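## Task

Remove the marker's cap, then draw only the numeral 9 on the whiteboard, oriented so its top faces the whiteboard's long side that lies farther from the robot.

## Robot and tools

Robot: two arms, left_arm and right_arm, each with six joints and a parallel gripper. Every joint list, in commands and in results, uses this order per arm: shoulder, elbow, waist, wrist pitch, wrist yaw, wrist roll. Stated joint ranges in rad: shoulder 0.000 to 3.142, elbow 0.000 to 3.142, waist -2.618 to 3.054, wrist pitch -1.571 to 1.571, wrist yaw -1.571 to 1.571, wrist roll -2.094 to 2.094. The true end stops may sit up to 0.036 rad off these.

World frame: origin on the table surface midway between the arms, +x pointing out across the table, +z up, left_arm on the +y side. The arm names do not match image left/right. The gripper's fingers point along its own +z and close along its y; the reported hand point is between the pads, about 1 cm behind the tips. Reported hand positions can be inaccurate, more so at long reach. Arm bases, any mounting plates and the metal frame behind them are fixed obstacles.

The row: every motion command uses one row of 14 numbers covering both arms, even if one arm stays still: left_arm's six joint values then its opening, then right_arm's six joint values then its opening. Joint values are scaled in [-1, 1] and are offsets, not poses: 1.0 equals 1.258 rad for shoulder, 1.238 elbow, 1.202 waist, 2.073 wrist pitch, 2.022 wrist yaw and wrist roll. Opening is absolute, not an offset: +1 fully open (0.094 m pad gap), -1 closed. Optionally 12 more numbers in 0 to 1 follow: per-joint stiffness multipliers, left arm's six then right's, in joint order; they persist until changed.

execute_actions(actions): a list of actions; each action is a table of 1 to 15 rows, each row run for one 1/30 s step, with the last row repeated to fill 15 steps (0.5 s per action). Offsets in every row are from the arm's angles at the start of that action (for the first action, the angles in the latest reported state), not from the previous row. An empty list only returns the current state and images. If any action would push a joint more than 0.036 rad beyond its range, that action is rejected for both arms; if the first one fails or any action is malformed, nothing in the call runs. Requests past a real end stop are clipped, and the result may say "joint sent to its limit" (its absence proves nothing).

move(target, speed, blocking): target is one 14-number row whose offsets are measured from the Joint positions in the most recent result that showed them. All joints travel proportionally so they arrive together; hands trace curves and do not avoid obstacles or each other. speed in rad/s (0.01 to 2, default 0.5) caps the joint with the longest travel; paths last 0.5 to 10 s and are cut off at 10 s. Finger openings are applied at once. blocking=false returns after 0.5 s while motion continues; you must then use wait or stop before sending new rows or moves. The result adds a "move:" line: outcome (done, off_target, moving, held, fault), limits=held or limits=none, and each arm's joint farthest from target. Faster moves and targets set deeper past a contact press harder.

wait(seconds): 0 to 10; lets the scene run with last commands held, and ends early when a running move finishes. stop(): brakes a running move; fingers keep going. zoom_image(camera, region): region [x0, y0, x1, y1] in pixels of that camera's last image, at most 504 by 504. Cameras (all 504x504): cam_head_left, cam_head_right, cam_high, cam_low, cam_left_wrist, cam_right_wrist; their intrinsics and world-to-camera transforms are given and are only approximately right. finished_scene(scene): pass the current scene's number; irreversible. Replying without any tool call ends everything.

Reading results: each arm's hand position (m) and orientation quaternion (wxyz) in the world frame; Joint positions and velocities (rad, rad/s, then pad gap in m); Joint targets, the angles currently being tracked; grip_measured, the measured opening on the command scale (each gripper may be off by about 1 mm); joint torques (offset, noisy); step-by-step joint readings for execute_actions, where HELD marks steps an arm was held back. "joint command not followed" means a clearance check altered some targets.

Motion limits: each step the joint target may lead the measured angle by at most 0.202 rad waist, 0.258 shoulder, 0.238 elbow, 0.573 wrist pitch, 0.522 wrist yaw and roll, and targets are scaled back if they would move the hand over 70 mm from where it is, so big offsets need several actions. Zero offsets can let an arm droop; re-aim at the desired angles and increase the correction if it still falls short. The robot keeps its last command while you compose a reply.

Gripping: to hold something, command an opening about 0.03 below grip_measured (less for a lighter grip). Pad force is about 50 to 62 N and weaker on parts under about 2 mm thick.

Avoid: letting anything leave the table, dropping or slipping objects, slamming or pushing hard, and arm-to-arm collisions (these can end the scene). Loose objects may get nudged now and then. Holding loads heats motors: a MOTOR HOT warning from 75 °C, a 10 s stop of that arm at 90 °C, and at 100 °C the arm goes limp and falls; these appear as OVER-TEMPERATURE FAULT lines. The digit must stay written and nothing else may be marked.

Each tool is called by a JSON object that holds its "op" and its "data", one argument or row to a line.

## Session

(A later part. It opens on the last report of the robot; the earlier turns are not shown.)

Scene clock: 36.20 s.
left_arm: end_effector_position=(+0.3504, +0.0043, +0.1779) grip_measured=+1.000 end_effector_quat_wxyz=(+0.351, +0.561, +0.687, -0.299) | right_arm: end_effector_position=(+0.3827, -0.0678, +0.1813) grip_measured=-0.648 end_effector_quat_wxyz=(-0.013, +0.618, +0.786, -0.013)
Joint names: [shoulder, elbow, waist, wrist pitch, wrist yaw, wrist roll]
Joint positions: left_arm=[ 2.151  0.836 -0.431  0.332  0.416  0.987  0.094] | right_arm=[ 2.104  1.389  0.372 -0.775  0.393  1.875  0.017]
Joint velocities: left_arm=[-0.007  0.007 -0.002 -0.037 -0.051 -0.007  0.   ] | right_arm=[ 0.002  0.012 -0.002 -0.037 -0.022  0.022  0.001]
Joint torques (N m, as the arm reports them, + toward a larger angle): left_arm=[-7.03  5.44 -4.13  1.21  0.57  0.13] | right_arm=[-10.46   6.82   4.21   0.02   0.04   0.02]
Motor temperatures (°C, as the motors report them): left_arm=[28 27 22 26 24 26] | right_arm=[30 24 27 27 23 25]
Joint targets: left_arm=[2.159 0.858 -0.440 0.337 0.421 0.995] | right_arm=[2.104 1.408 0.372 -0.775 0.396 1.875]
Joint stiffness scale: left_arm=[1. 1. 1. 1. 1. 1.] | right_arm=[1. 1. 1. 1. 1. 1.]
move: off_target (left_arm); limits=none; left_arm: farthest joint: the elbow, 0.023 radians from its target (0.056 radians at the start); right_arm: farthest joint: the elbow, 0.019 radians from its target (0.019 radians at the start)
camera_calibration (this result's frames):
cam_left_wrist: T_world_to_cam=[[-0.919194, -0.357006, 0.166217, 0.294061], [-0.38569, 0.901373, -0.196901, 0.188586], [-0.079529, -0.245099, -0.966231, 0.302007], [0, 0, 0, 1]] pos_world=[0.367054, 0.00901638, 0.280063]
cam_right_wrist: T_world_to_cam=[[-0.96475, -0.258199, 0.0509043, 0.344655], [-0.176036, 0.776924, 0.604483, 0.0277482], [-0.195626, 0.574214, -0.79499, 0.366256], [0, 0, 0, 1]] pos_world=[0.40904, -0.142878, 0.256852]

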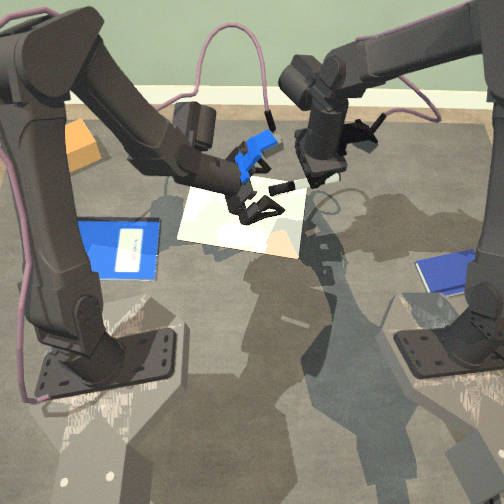

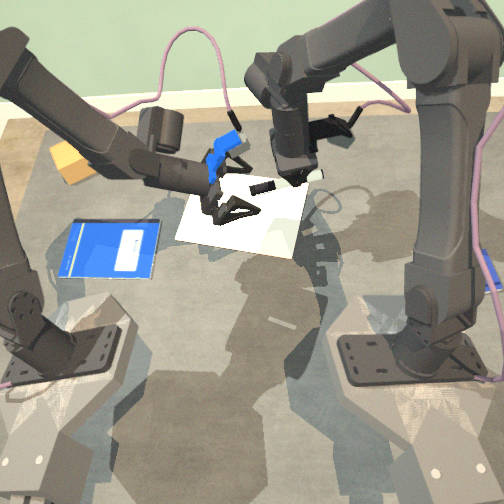

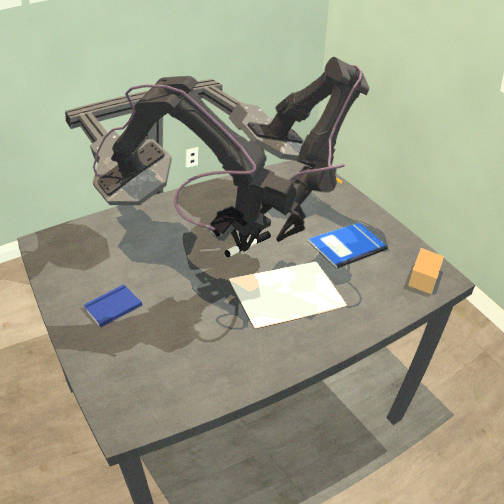

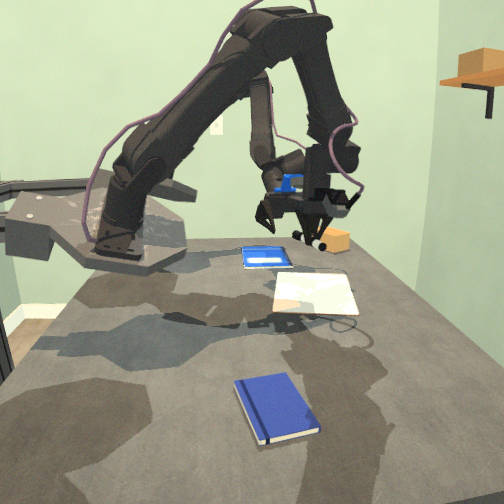

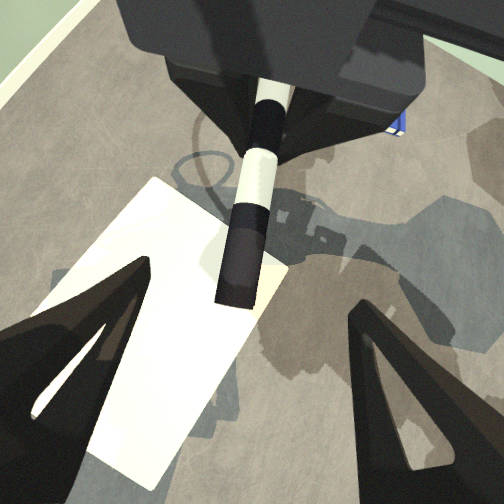

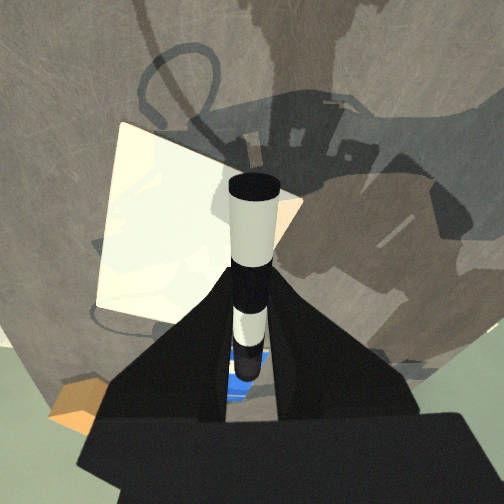

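{"op": "move", "data": {
  "target": [0.061,0.08,-0.029,0,0,0,1, 0,0.015,0,0,0,0,-0.7],
  "speed": 0.3
}}

Scene clock: 37.40 s.
left_arm: end_effector_position=(+0.3625, -0.0131, +0.1745) grip_measured=+1.000 end_effector_quat_wxyz=(+0.359, +0.568, +0.679, -0.297) | right_arm: end_effector_position=(+0.3824, -0.0673, +0.1813) grip_measured=-0.648 end_effector_quat_wxyz=(-0.014, +0.618, +0.786, -0.013)
Joint names: [shoulder, elbow, waist, wrist pitch, wrist yaw, wrist roll]
Joint positions: left_arm=[ 2.214  0.914 -0.454  0.333  0.411  0.987  0.094] | right_arm=[ 2.104  1.389  0.372 -0.775  0.389  1.875  0.017]
Joint velocities: left_arm=[-0.017 -0.002 -0.002 -0.037 -0.007 -0.007  0.   ] | right_arm=[ 0.017  0.022  0.002 -0.007 -0.037 -0.022 -0.   ]
Joint torques (N m, as the arm reports them, + toward a larger angle): left_arm=[-7.16  5.5  -4.48  1.19  0.58  0.02] | right_arm=[-10.43   6.79   4.22   0.02   0.04   0.01]
Motor temperatures (°C, as the motors report them): left_arm=[28 27 22 26 24 26] | right_arm=[30 24 27 27 23 25]
Joint targets: left_arm=[2.227 0.935 -0.465 0.332 0.416 0.987] | right_arm=[2.104 1.408 0.372 -0.775 0.392 1.875]
Joint stiffness scale: left_arm=[1. 1. 1. 1. 1. 1.] | right_arm=[1. 1. 1. 1. 1. 1.]
move: off_target (left_arm); limits=none; left_arm: farthest joint: the elbow, 0.021 radians from its target (0.099 radians at the start); right_arm: farthest joint: the elbow, 0.019 radians from its target (0.019 radians at the start)
camera_calibration (this result's frames):
cam_left_wrist: T_world_to_cam=[[-0.927302, -0.343791, 0.148051, 0.305792], [-0.369218, 0.905137, -0.210725, 0.20482], [-0.0615607, -0.250069, -0.966269, 0.288894], [0, 0, 0, 1]] pos_world=[0.376969, -0.00801798, 0.277037]
cam_right_wrist: T_world_to_cam=[[-0.964689, -0.258239, 0.0518506, 0.344289], [-0.174875, 0.775163, 0.607076, 0.0262471], [-0.196963, 0.576572, -0.792951, 0.366201], [0, 0, 0, 1]] pos_world=[0.40885, -0.142578, 0.256594]

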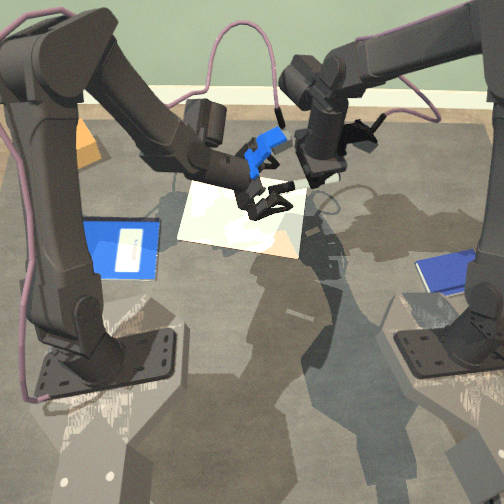

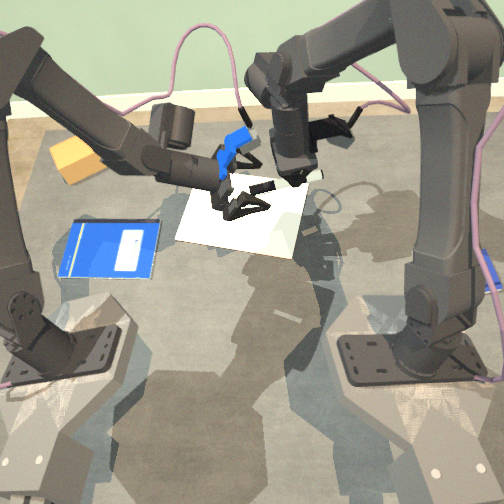

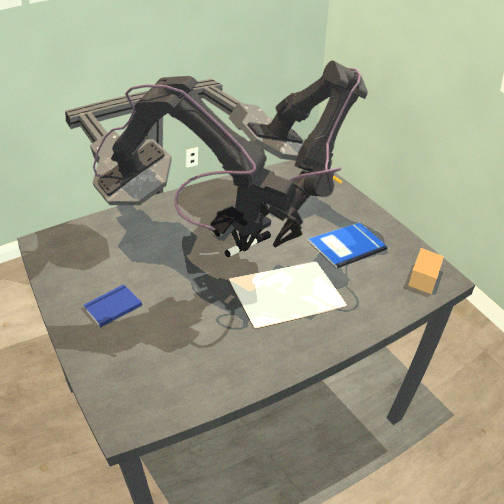

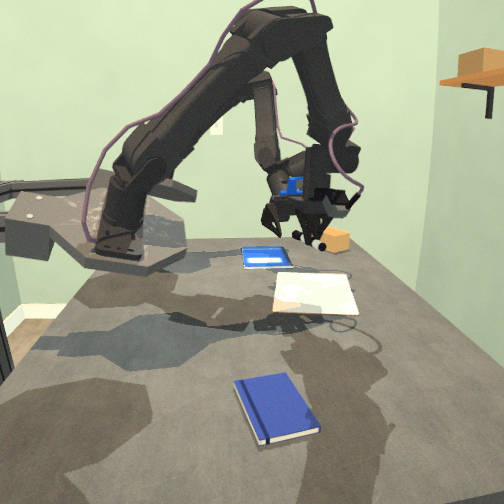

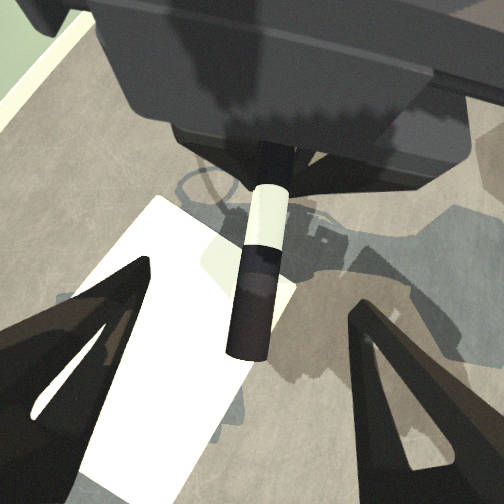

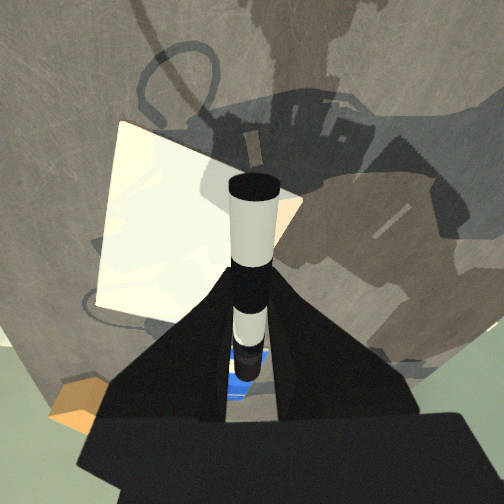

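{"op": "move", "data": {
  "target": [0,0.015,0,0,0,0,-0.45, 0,0.015,0,0,0,0,-0.7]
}}

{"op": "zoom_image", "data": {
  "camera": "cam_head_left",
  "region": [220, 130, 360, 230]
}}

{"op": "zoom_image", "data": {
  "camera": "cam_low",
  "region": [250, 170, 370, 270]
}}

Scene clock: 38.37 s.
left_arm: end_effector_position=(+0.3629, -0.0126, +0.1739) grip_measured=-0.449 end_effector_quat_wxyz=(+0.358, +0.568, +0.680, -0.295) | right_arm: end_effector_position=(+0.3821, -0.0668, +0.1813) grip_measured=-0.648 end_effector_quat_wxyz=(-0.016, +0.618, +0.786, -0.012)
Joint names: [shoulder, elbow, waist, wrist pitch, wrist yaw, wrist roll]
Joint positions: left_arm=[ 2.214  0.914 -0.454  0.333  0.405  0.987  0.026] | right_arm=[ 2.104  1.389  0.372 -0.775  0.386  1.875  0.017]
Joint velocities: left_arm=[ 0.007 -0.002 -0.002 -0.007  0.066 -0.11   0.001] | right_arm=[-0.007 -0.022 -0.022  0.022 -0.037 -0.022 -0.001]
Joint torques (N m, as the arm reports them, + toward a larger angle): left_arm=[-8.1   5.35 -3.64  1.21  0.56  0.03] | right_arm=[-10.42   6.82   4.18   0.04   0.04   0.03]
Motor temperatures (°C, as the motors report them): left_arm=[28 27 22 26 24 26] | right_arm=[30 24 27 27 23 25]
Joint targets: left_arm=[2.214 0.933 -0.454 0.333 0.410 0.987] | right_arm=[2.104 1.408 0.372 -0.775 0.389 1.875]
Joint stiffness scale: left_arm=[1. 1. 1. 1. 1. 1.] | right_arm=[1. 1. 1. 1. 1. 1.]
move: done; limits=none; left_arm: farthest joint: the elbow, 0.018 radians from its target (0.018 radians at the start); right_arm: farthest joint: the elbow, 0.019 radians from its target (0.019 radians at the start)
camera_calibration (this result's frames):
cam_left_wrist: T_world_to_cam=[[-0.926583, -0.346741, 0.145655, 0.306598], [-0.371252, 0.905209, -0.206806, 0.204414], [-0.0601402, -0.245698, -0.967479, 0.288176], [0, 0, 0, 1]] pos_world=[0.377308, -0.00792315, 0.276421]
cam_right_wrist: T_world_to_cam=[[-0.964633, -0.258277, 0.0526915, 0.343962], [-0.17384, 0.773591, 0.609374, 0.0249131], [-0.198149, 0.578662, -0.79113, 0.366148], [0, 0, 0, 1]] pos_world=[0.40868, -0.142311, 0.256365]

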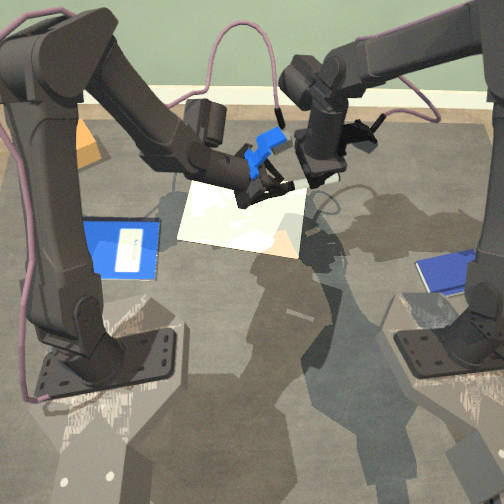

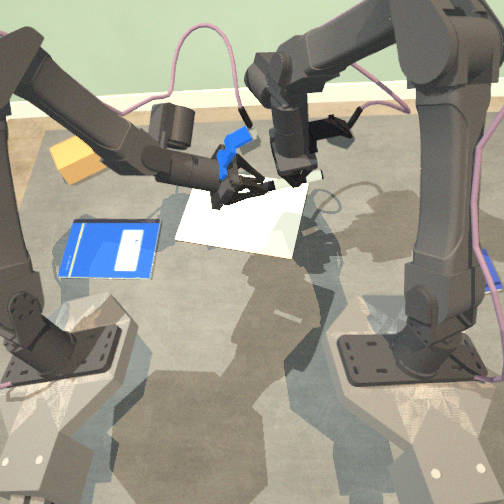

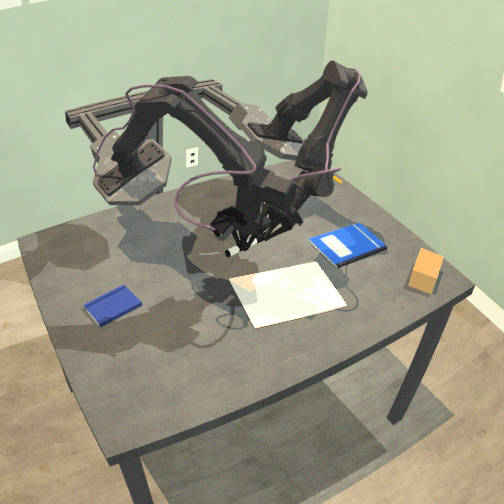

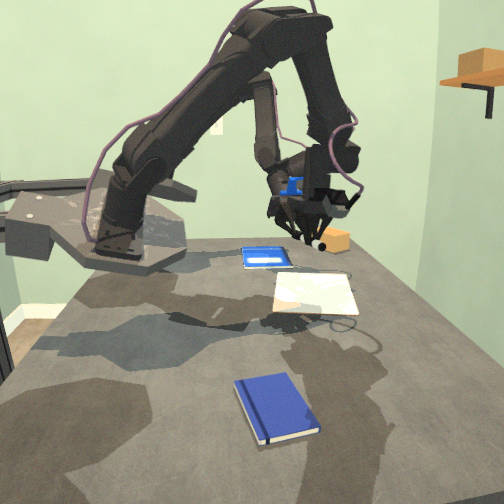

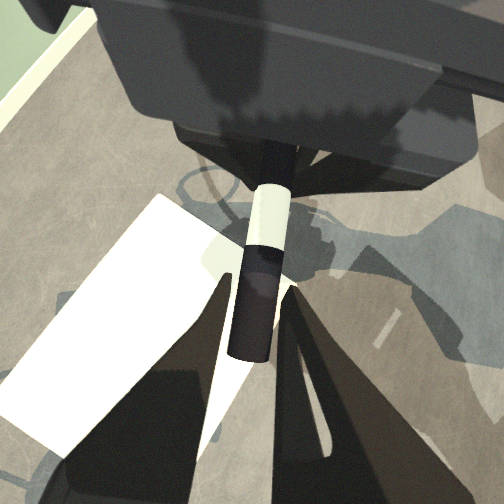

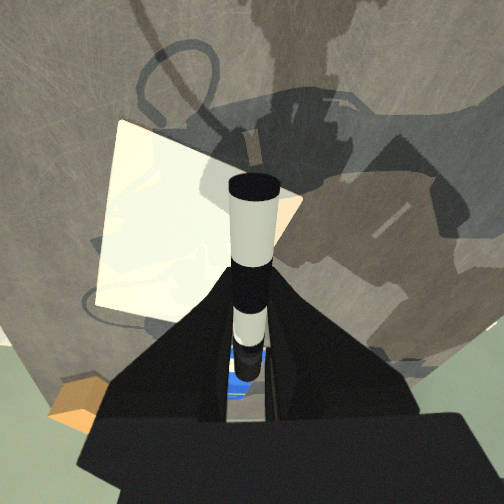

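Region (220, 130, 360, 230) of cam_head_left's 504x504 image, scaled by 3.600, with more detail than that image has; it fills the top 360 rows of this view, and the rest is white.

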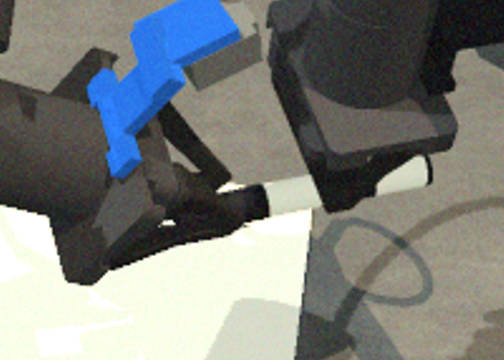

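Region (250, 170, 370, 270) of cam_low's 504x504 image, scaled by 4.200, with more detail than that image has.

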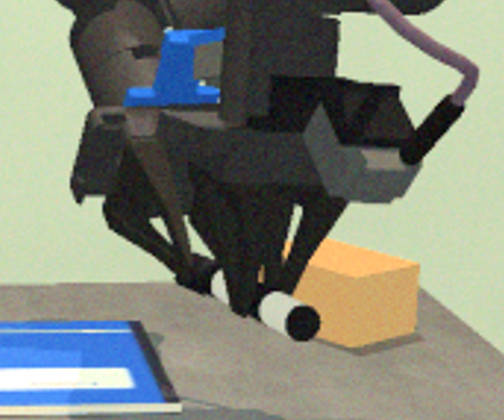

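Looks straddled. Close.

{"op": "move", "data": {
  "target": [0,0.015,0,0,0,0,-0.7, 0,0.015,0,0,0,0,-0.7]
}}

Scene clock: 39.17 s.
left_arm: end_effector_position=(+0.3631, -0.0124, +0.1736) grip_measured=-0.635 end_effector_quat_wxyz=(+0.358, +0.568, +0.681, -0.294) | right_arm: end_effector_position=(+0.3823, -0.0664, +0.1813) grip_measured=-0.648 end_effector_quat_wxyz=(-0.016, +0.619, +0.785, -0.011)
Joint names: [shoulder, elbow, waist, wrist pitch, wrist yaw, wrist roll]
Joint positions: left_arm=[ 2.214  0.914 -0.454  0.333  0.403  0.987  0.017] | right_arm=[ 2.104  1.389  0.372 -0.774  0.385  1.875  0.017]
Joint velocities: left_arm=[-0.007 -0.022  0.012  0.007  0.037  0.007 -0.   ] | right_arm=[-0.017 -0.007 -0.002 -0.022  0.037  0.007 -0.   ]
Joint torques (N m, as the arm reports them, + toward a larger angle): left_arm=[-8.06  5.31 -3.65  1.19  0.53  0.02] | right_arm=[-10.42   6.82   4.14   0.02   0.02   0.01]
Motor temperatures (°C, as the motors report them): left_arm=[28 27 22 26 24 26] | right_arm=[30 24 27 27 23 25]
Joint targets: left_arm=[2.214 0.933 -0.454 0.333 0.406 0.987] | right_arm=[2.104 1.408 0.372 -0.775 0.386 1.875]
Joint stiffness scale: left_arm=[1. 1. 1. 1. 1. 1.] | right_arm=[1. 1. 1. 1. 1. 1.]
move: done; limits=none; left_arm: farthest joint: the elbow, 0.018 radians from its target (0.018 radians at the start); right_arm: farthest joint: the elbow, 0.019 radians from its target (0.019 radians at the start)
camera_calibration (this result's frames):
cam_left_wrist: T_world_to_cam=[[-0.926272, -0.348001, 0.144625, 0.306943], [-0.372124, 0.905233, -0.205127, 0.204242], [-0.0595343, -0.243822, -0.967991, 0.287867], [0, 0, 0, 1]] pos_world=[0.377454, -0.00788138, 0.276157]
cam_right_wrist: T_world_to_cam=[[-0.964831, -0.257747, 0.0516562, 0.34455], [-0.173724, 0.772674, 0.610569, 0.0243529], [-0.197286, 0.580122, -0.790277, 0.365585], [0, 0, 0, 1]] pos_world=[0.408788, -0.142094, 0.256246]

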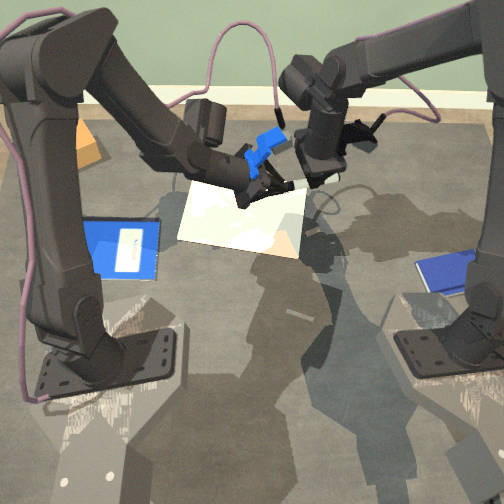

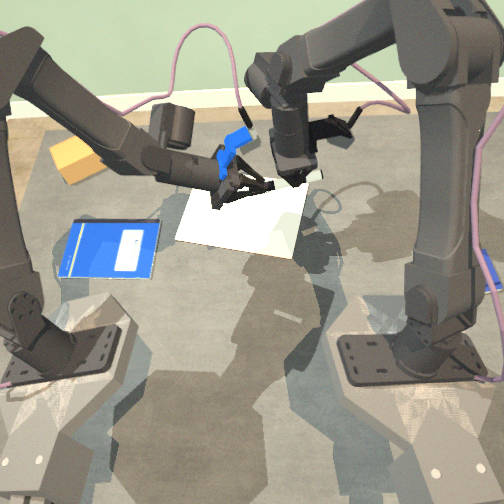

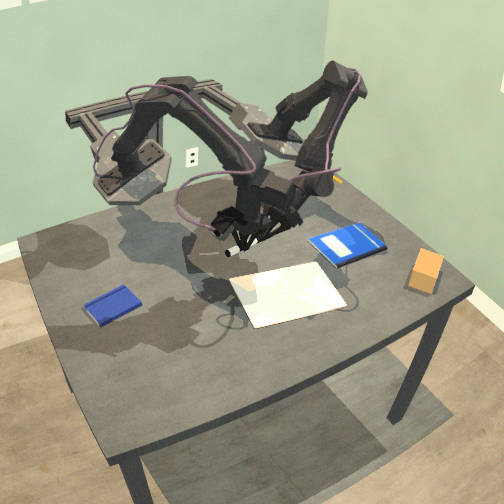

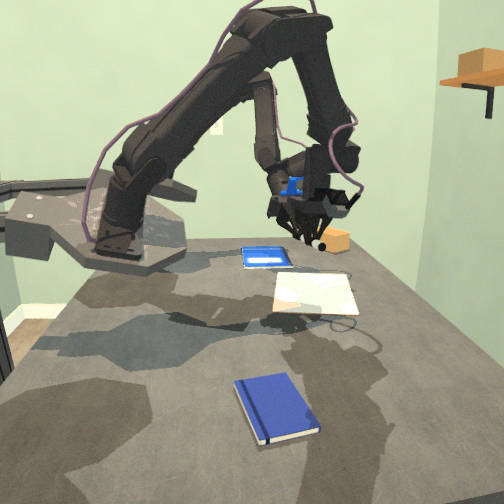

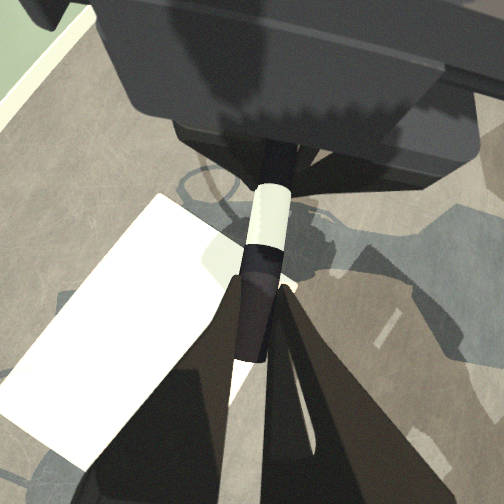

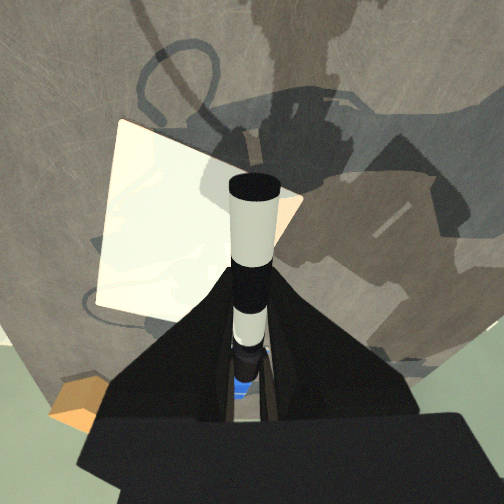

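{"op": "move", "data": {
  "target": [-0.087,-0.10,0.09,0,0.03,0,-0.7, 0,0.015,0,0,0,0,-0.7],
  "speed": 0.2
}}

Scene clock: 41.43 s.
left_arm: end_effector_position=(+0.3598, +0.0192, +0.1824) grip_measured=-0.635 end_effector_quat_wxyz=(+0.369, +0.539, +0.690, -0.312) | right_arm: end_effector_position=(+0.3799, -0.0383, +0.1855) grip_measured=-0.648 end_effector_quat_wxyz=(-0.056, +0.618, +0.784, +0.031)
Joint names: [shoulder, elbow, waist, wrist pitch, wrist yaw, wrist roll]
Joint positions: left_arm=[ 2.128  0.819 -0.372  0.352  0.48   0.987  0.017] | right_arm=[ 2.104  1.389  0.39  -0.726  0.281  1.875  0.017]
Joint velocities: left_arm=[-0.002  0.012 -0.012 -0.037 -0.037  0.051 -0.   ] | right_arm=[-0.027 -0.002 -0.002 -0.007  0.007 -0.051 -0.   ]
Joint torques (N m, as the arm reports them, + toward a larger angle): left_arm=[-9.18  1.83 -1.34  0.95  0.35  0.03] | right_arm=[-10.38   6.9    2.58  -0.35   1.18   0.02]
Motor temperatures (°C, as the motors report them): left_arm=[28 27 22 26 24 26] | right_arm=[30 25 27 27 23 25]
Joint targets: left_arm=[2.105 0.791 -0.346 0.333 0.464 0.987] | right_arm=[2.104 1.408 0.372 -0.774 0.385 1.875]
Joint stiffness scale: left_arm=[1. 1. 1. 1. 1. 1.] | right_arm=[1. 1. 1. 1. 1. 1.]
move: off_target (left_arm, right_arm); limits=none; left_arm: farthest joint: the elbow, 0.029 radians from its target (0.124 radians at the start); right_arm: farthest joint: the wrist yaw, 0.104 radians from its target (0.000 radians at the start)
camera_calibration (this result's frames):
cam_left_wrist: T_world_to_cam=[[-0.905164, -0.380129, 0.190211, 0.298339], [-0.418338, 0.875956, -0.240198, 0.199854], [-0.0753104, -0.296991, -0.951906, 0.307607], [0, 0, 0, 1]] pos_world=[0.376818, 0.0297008, 0.28407]
cam_right_wrist: T_world_to_cam=[[-0.965, -0.260314, 0.0318209, 0.352879], [-0.164877, 0.69657, 0.698288, -0.0229191], [-0.203939, 0.668601, -0.715109, 0.344035], [0, 0, 0, 1]] pos_world=[0.406911, -0.122198, 0.250798]

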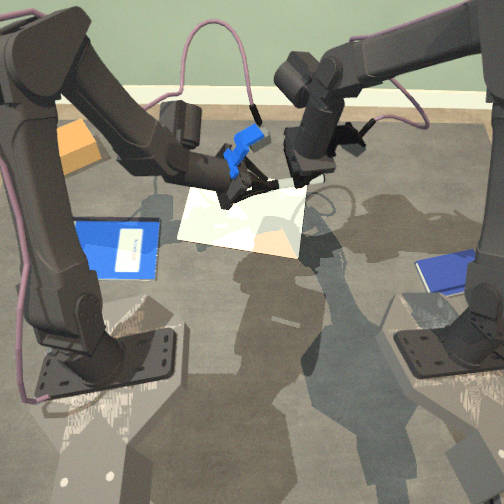

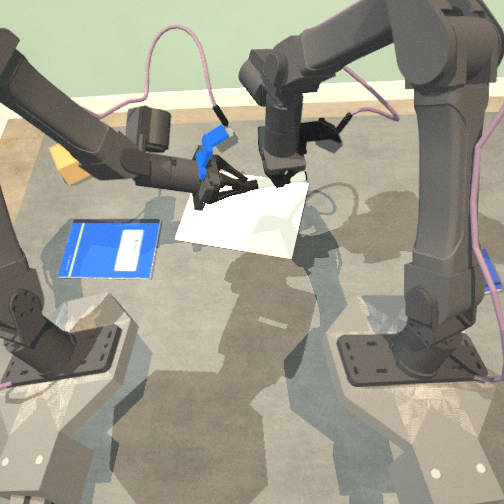

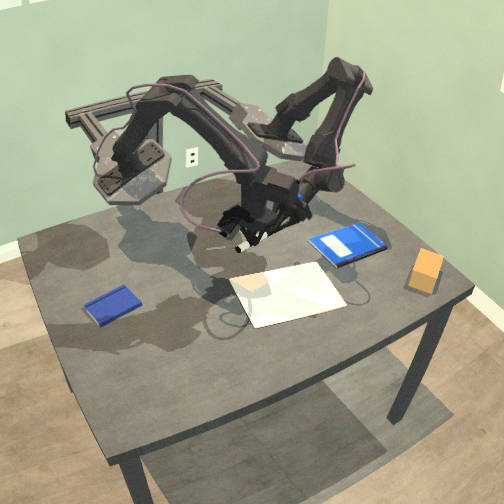

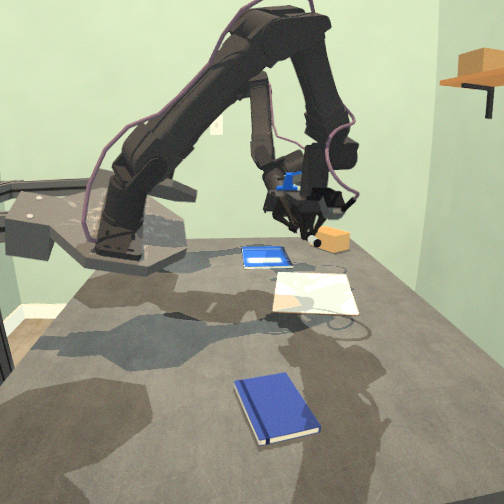

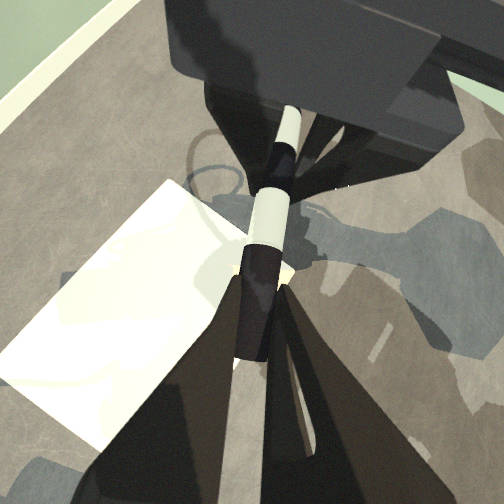

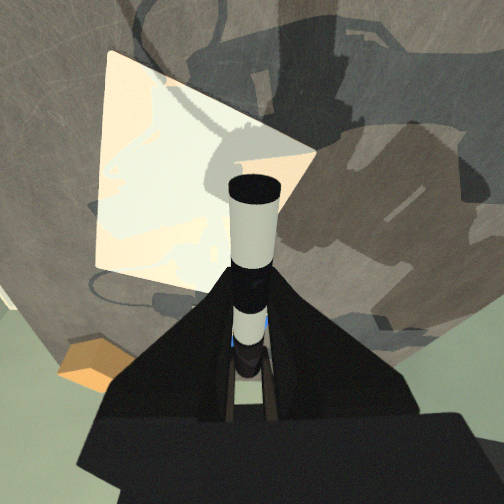

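{"op": "move", "data": {
  "target": [-0.02,-0.03,0.04,-0.01,0,0,-0.7, 0,0.015,-0.03,-0.04,0.13,0,-0.7],
  "speed": 0.2
}}

Scene clock: 43.30 s.
left_arm: end_effector_position=(+0.3619, +0.0201, +0.1843) grip_measured=-0.635 end_effector_quat_wxyz=(+0.375, +0.535, +0.688, -0.317) | right_arm: end_effector_position=(+0.3825, -0.0397, +0.1863) grip_measured=-0.648 end_effector_quat_wxyz=(-0.039, +0.615, +0.787, +0.029)
Joint names: [shoulder, elbow, waist, wrist pitch, wrist yaw, wrist roll]
Joint positions: left_arm=[ 2.128  0.819 -0.362  0.361  0.501  0.987  0.017] | right_arm=[ 2.104  1.389  0.4   -0.722  0.316  1.874  0.017]
Joint velocities: left_arm=[-0.002 -0.007 -0.002  0.051 -0.022  0.037 -0.   ] | right_arm=[-0.012 -0.007 -0.017 -0.022  0.022  0.051 -0.   ]
Joint torques (N m, as the arm reports them, + toward a larger angle): left_arm=[-9.33  1.17 -0.42  0.84  0.31  0.01] | right_arm=[-10.46   6.96   0.12  -0.75   2.69   0.04]
Motor temperatures (°C, as the motors report them): left_arm=[28 27 22 25 24 26] | right_arm=[30 25 27 27 23 25]
Joint targets: left_arm=[2.103 0.782 -0.323 0.331 0.480 0.987] | right_arm=[2.104 1.408 0.354 -0.810 0.544 1.875]
Joint stiffness scale: left_arm=[1. 1. 1. 1. 1. 1.] | right_arm=[1. 1. 1. 1. 1. 1.]
move: off_target (left_arm, right_arm); limits=none; left_arm: farthest joint: the waist, 0.038 radians from its target (0.048 radians at the start); right_arm: farthest joint: the wrist yaw, 0.228 radians from its target (0.263 radians at the start)
camera_calibration (this result's frames):
cam_left_wrist: T_world_to_cam=[[-0.904491, -0.379339, 0.194929, 0.299132], [-0.420391, 0.870013, -0.257583, 0.204406], [-0.0718796, -0.314928, -0.94639, 0.307979], [0, 0, 0, 1]] pos_world=[0.37863, 0.0326278, 0.28581]
cam_right_wrist: T_world_to_cam=[[-0.963723, -0.266474, 0.0151552, 0.357362], [-0.186411, 0.712632, 0.676318, -0.009084], [-0.191022, 0.648958, -0.736454, 0.344405], [0, 0, 0, 1]] pos_world=[0.408493, -0.121803, 0.254366]

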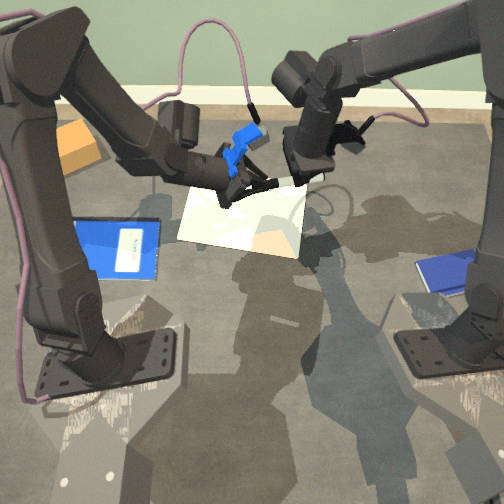

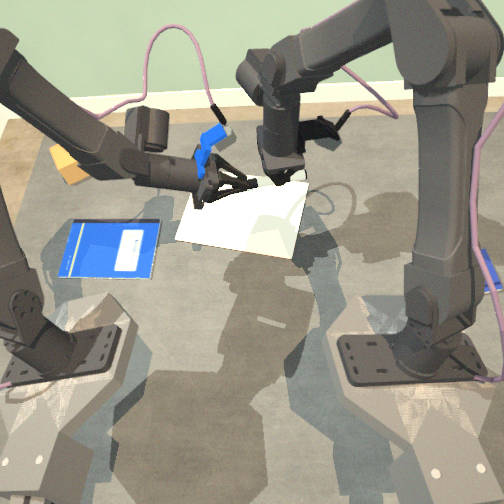

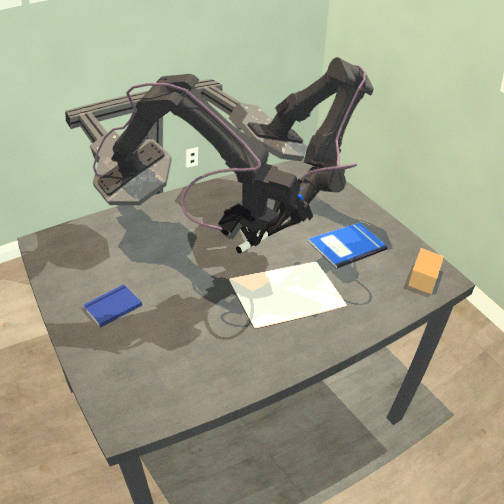

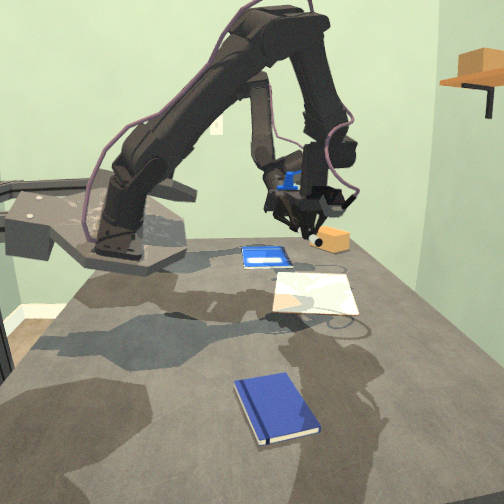

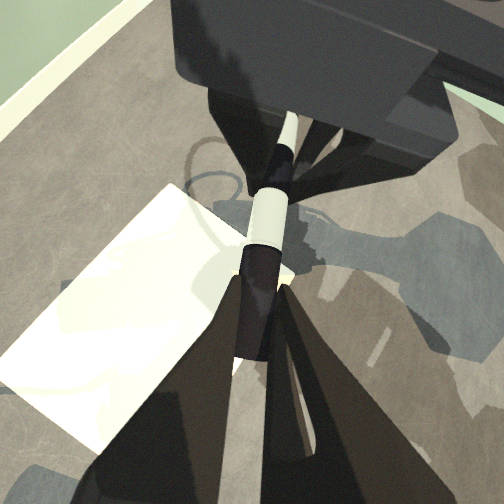

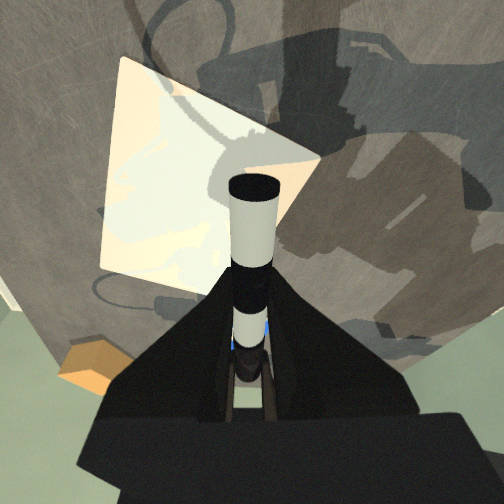

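{"op": "move", "data": {
  "target": [-0.03,-0.05,0.08,-0.02,-0.03,0,-0.7, 0,0.015,-0.08,-0.06,0.2,0,-0.7],
  "speed": 0.2
}}

Scene clock: 46.10 s.
left_arm: end_effector_position=(+0.3625, +0.0627, +0.1565) grip_measured=-0.635 end_effector_quat_wxyz=(+0.339, +0.507, +0.739, -0.285) | right_arm: end_effector_position=(+0.4057, -0.1451, +0.1802) grip_measured=-0.648 end_effector_quat_wxyz=(+0.117, +0.620, +0.769, -0.107)
Joint names: [shoulder, elbow, waist, wrist pitch, wrist yaw, wrist roll]
Joint positions: left_arm=[ 2.108  0.775 -0.268  0.334  0.434  0.987  0.017] | right_arm=[ 2.104  1.389  0.303 -0.831  0.699  1.874  0.017]
Joint velocities: left_arm=[-0.022  0.017 -0.002  0.007 -0.081 -0.051  0.001] | right_arm=[-0.012 -0.002 -0.002 -0.007 -0.007  0.007 -0.   ]
Joint torques (N m, as the arm reports them, + toward a larger angle): left_arm=[-8.54  2.14 -3.03  0.85  0.59  0.02] | right_arm=[-10.52   6.62   4.07  -0.27   0.46   0.03]
Motor temperatures (°C, as the motors report them): left_arm=[29 27 22 25 24 26] | right_arm=[30 25 27 27 23 25]
Joint targets: left_arm=[2.090 0.757 -0.266 0.319 0.440 0.987] | right_arm=[2.104 1.408 0.304 -0.846 0.721 1.874]
Joint stiffness scale: left_arm=[1. 1. 1. 1. 1. 1.] | right_arm=[1. 1. 1. 1. 1. 1.]
move: off_target (right_arm); limits=none; left_arm: farthest joint: the elbow, 0.018 radians from its target (0.062 radians at the start); right_arm: farthest joint: the wrist yaw, 0.022 radians from its target (0.404 radians at the start)
camera_calibration (this result's frames):
cam_left_wrist: T_world_to_cam=[[-0.849089, -0.48125, 0.217824, 0.303911], [-0.515498, 0.844925, -0.1427, 0.178552], [-0.11537, -0.233453, -0.9655, 0.30878], [0, 0, 0, 1]] pos_world=[0.385714, 0.0674794, 0.257407]
cam_right_wrist: T_world_to_cam=[[-0.973053, -0.226994, 0.0405051, 0.356683], [-0.202279, 0.92467, 0.322596, 0.175459], [-0.110681, 0.30571, -0.94567, 0.367955], [0, 0, 0, 1]] pos_world=[0.423289, -0.193764, 0.276914]

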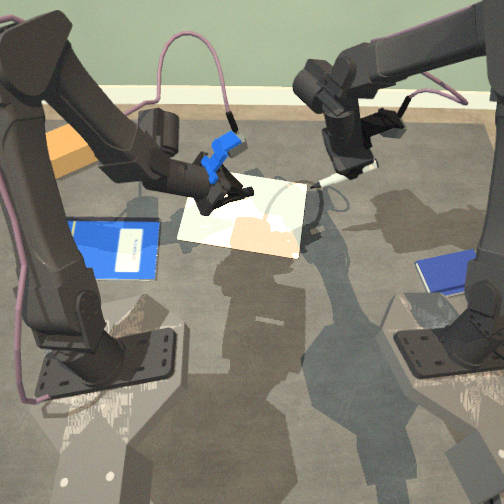

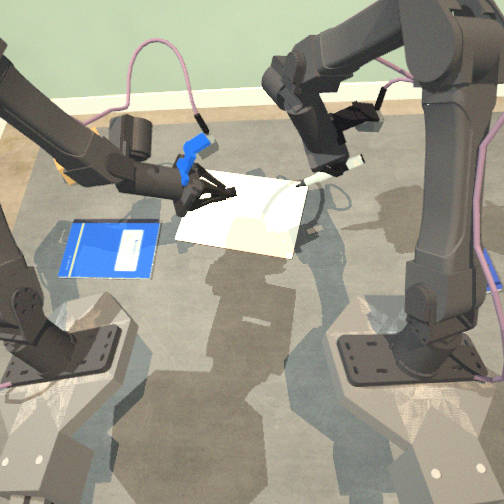

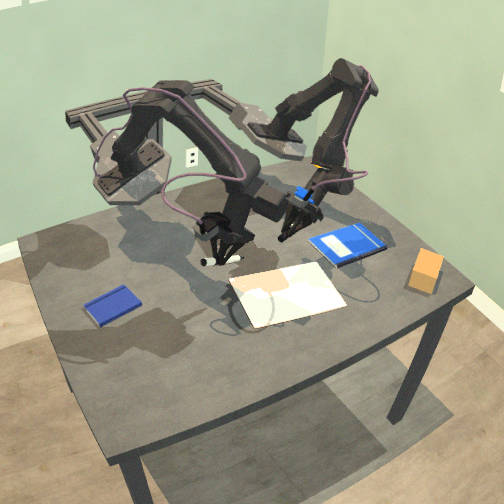

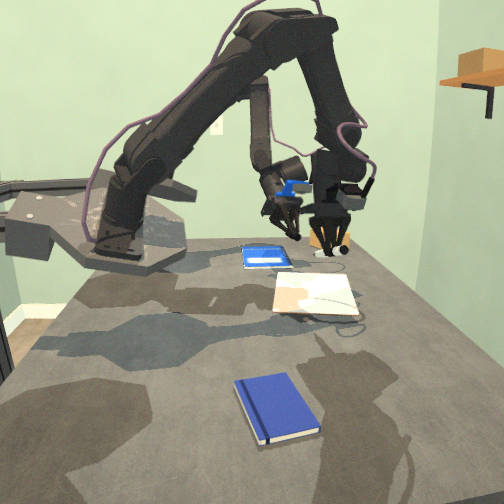

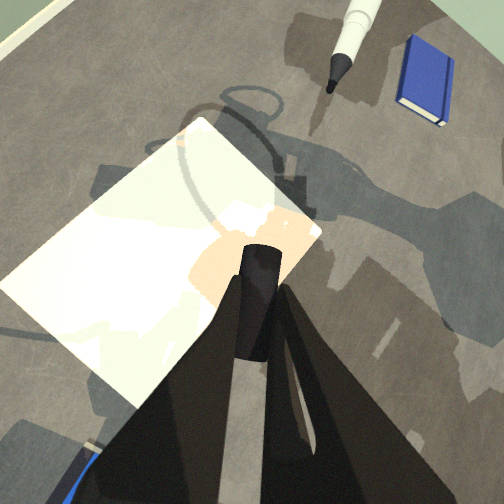

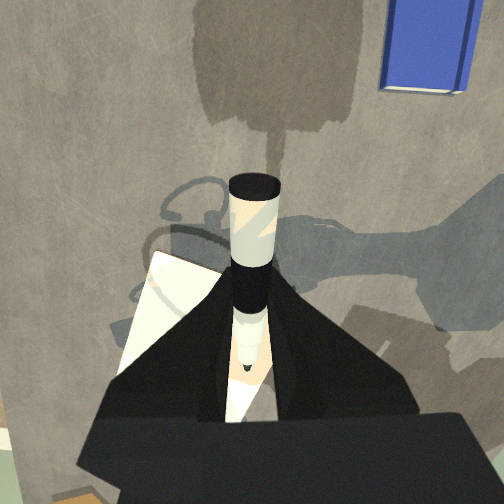

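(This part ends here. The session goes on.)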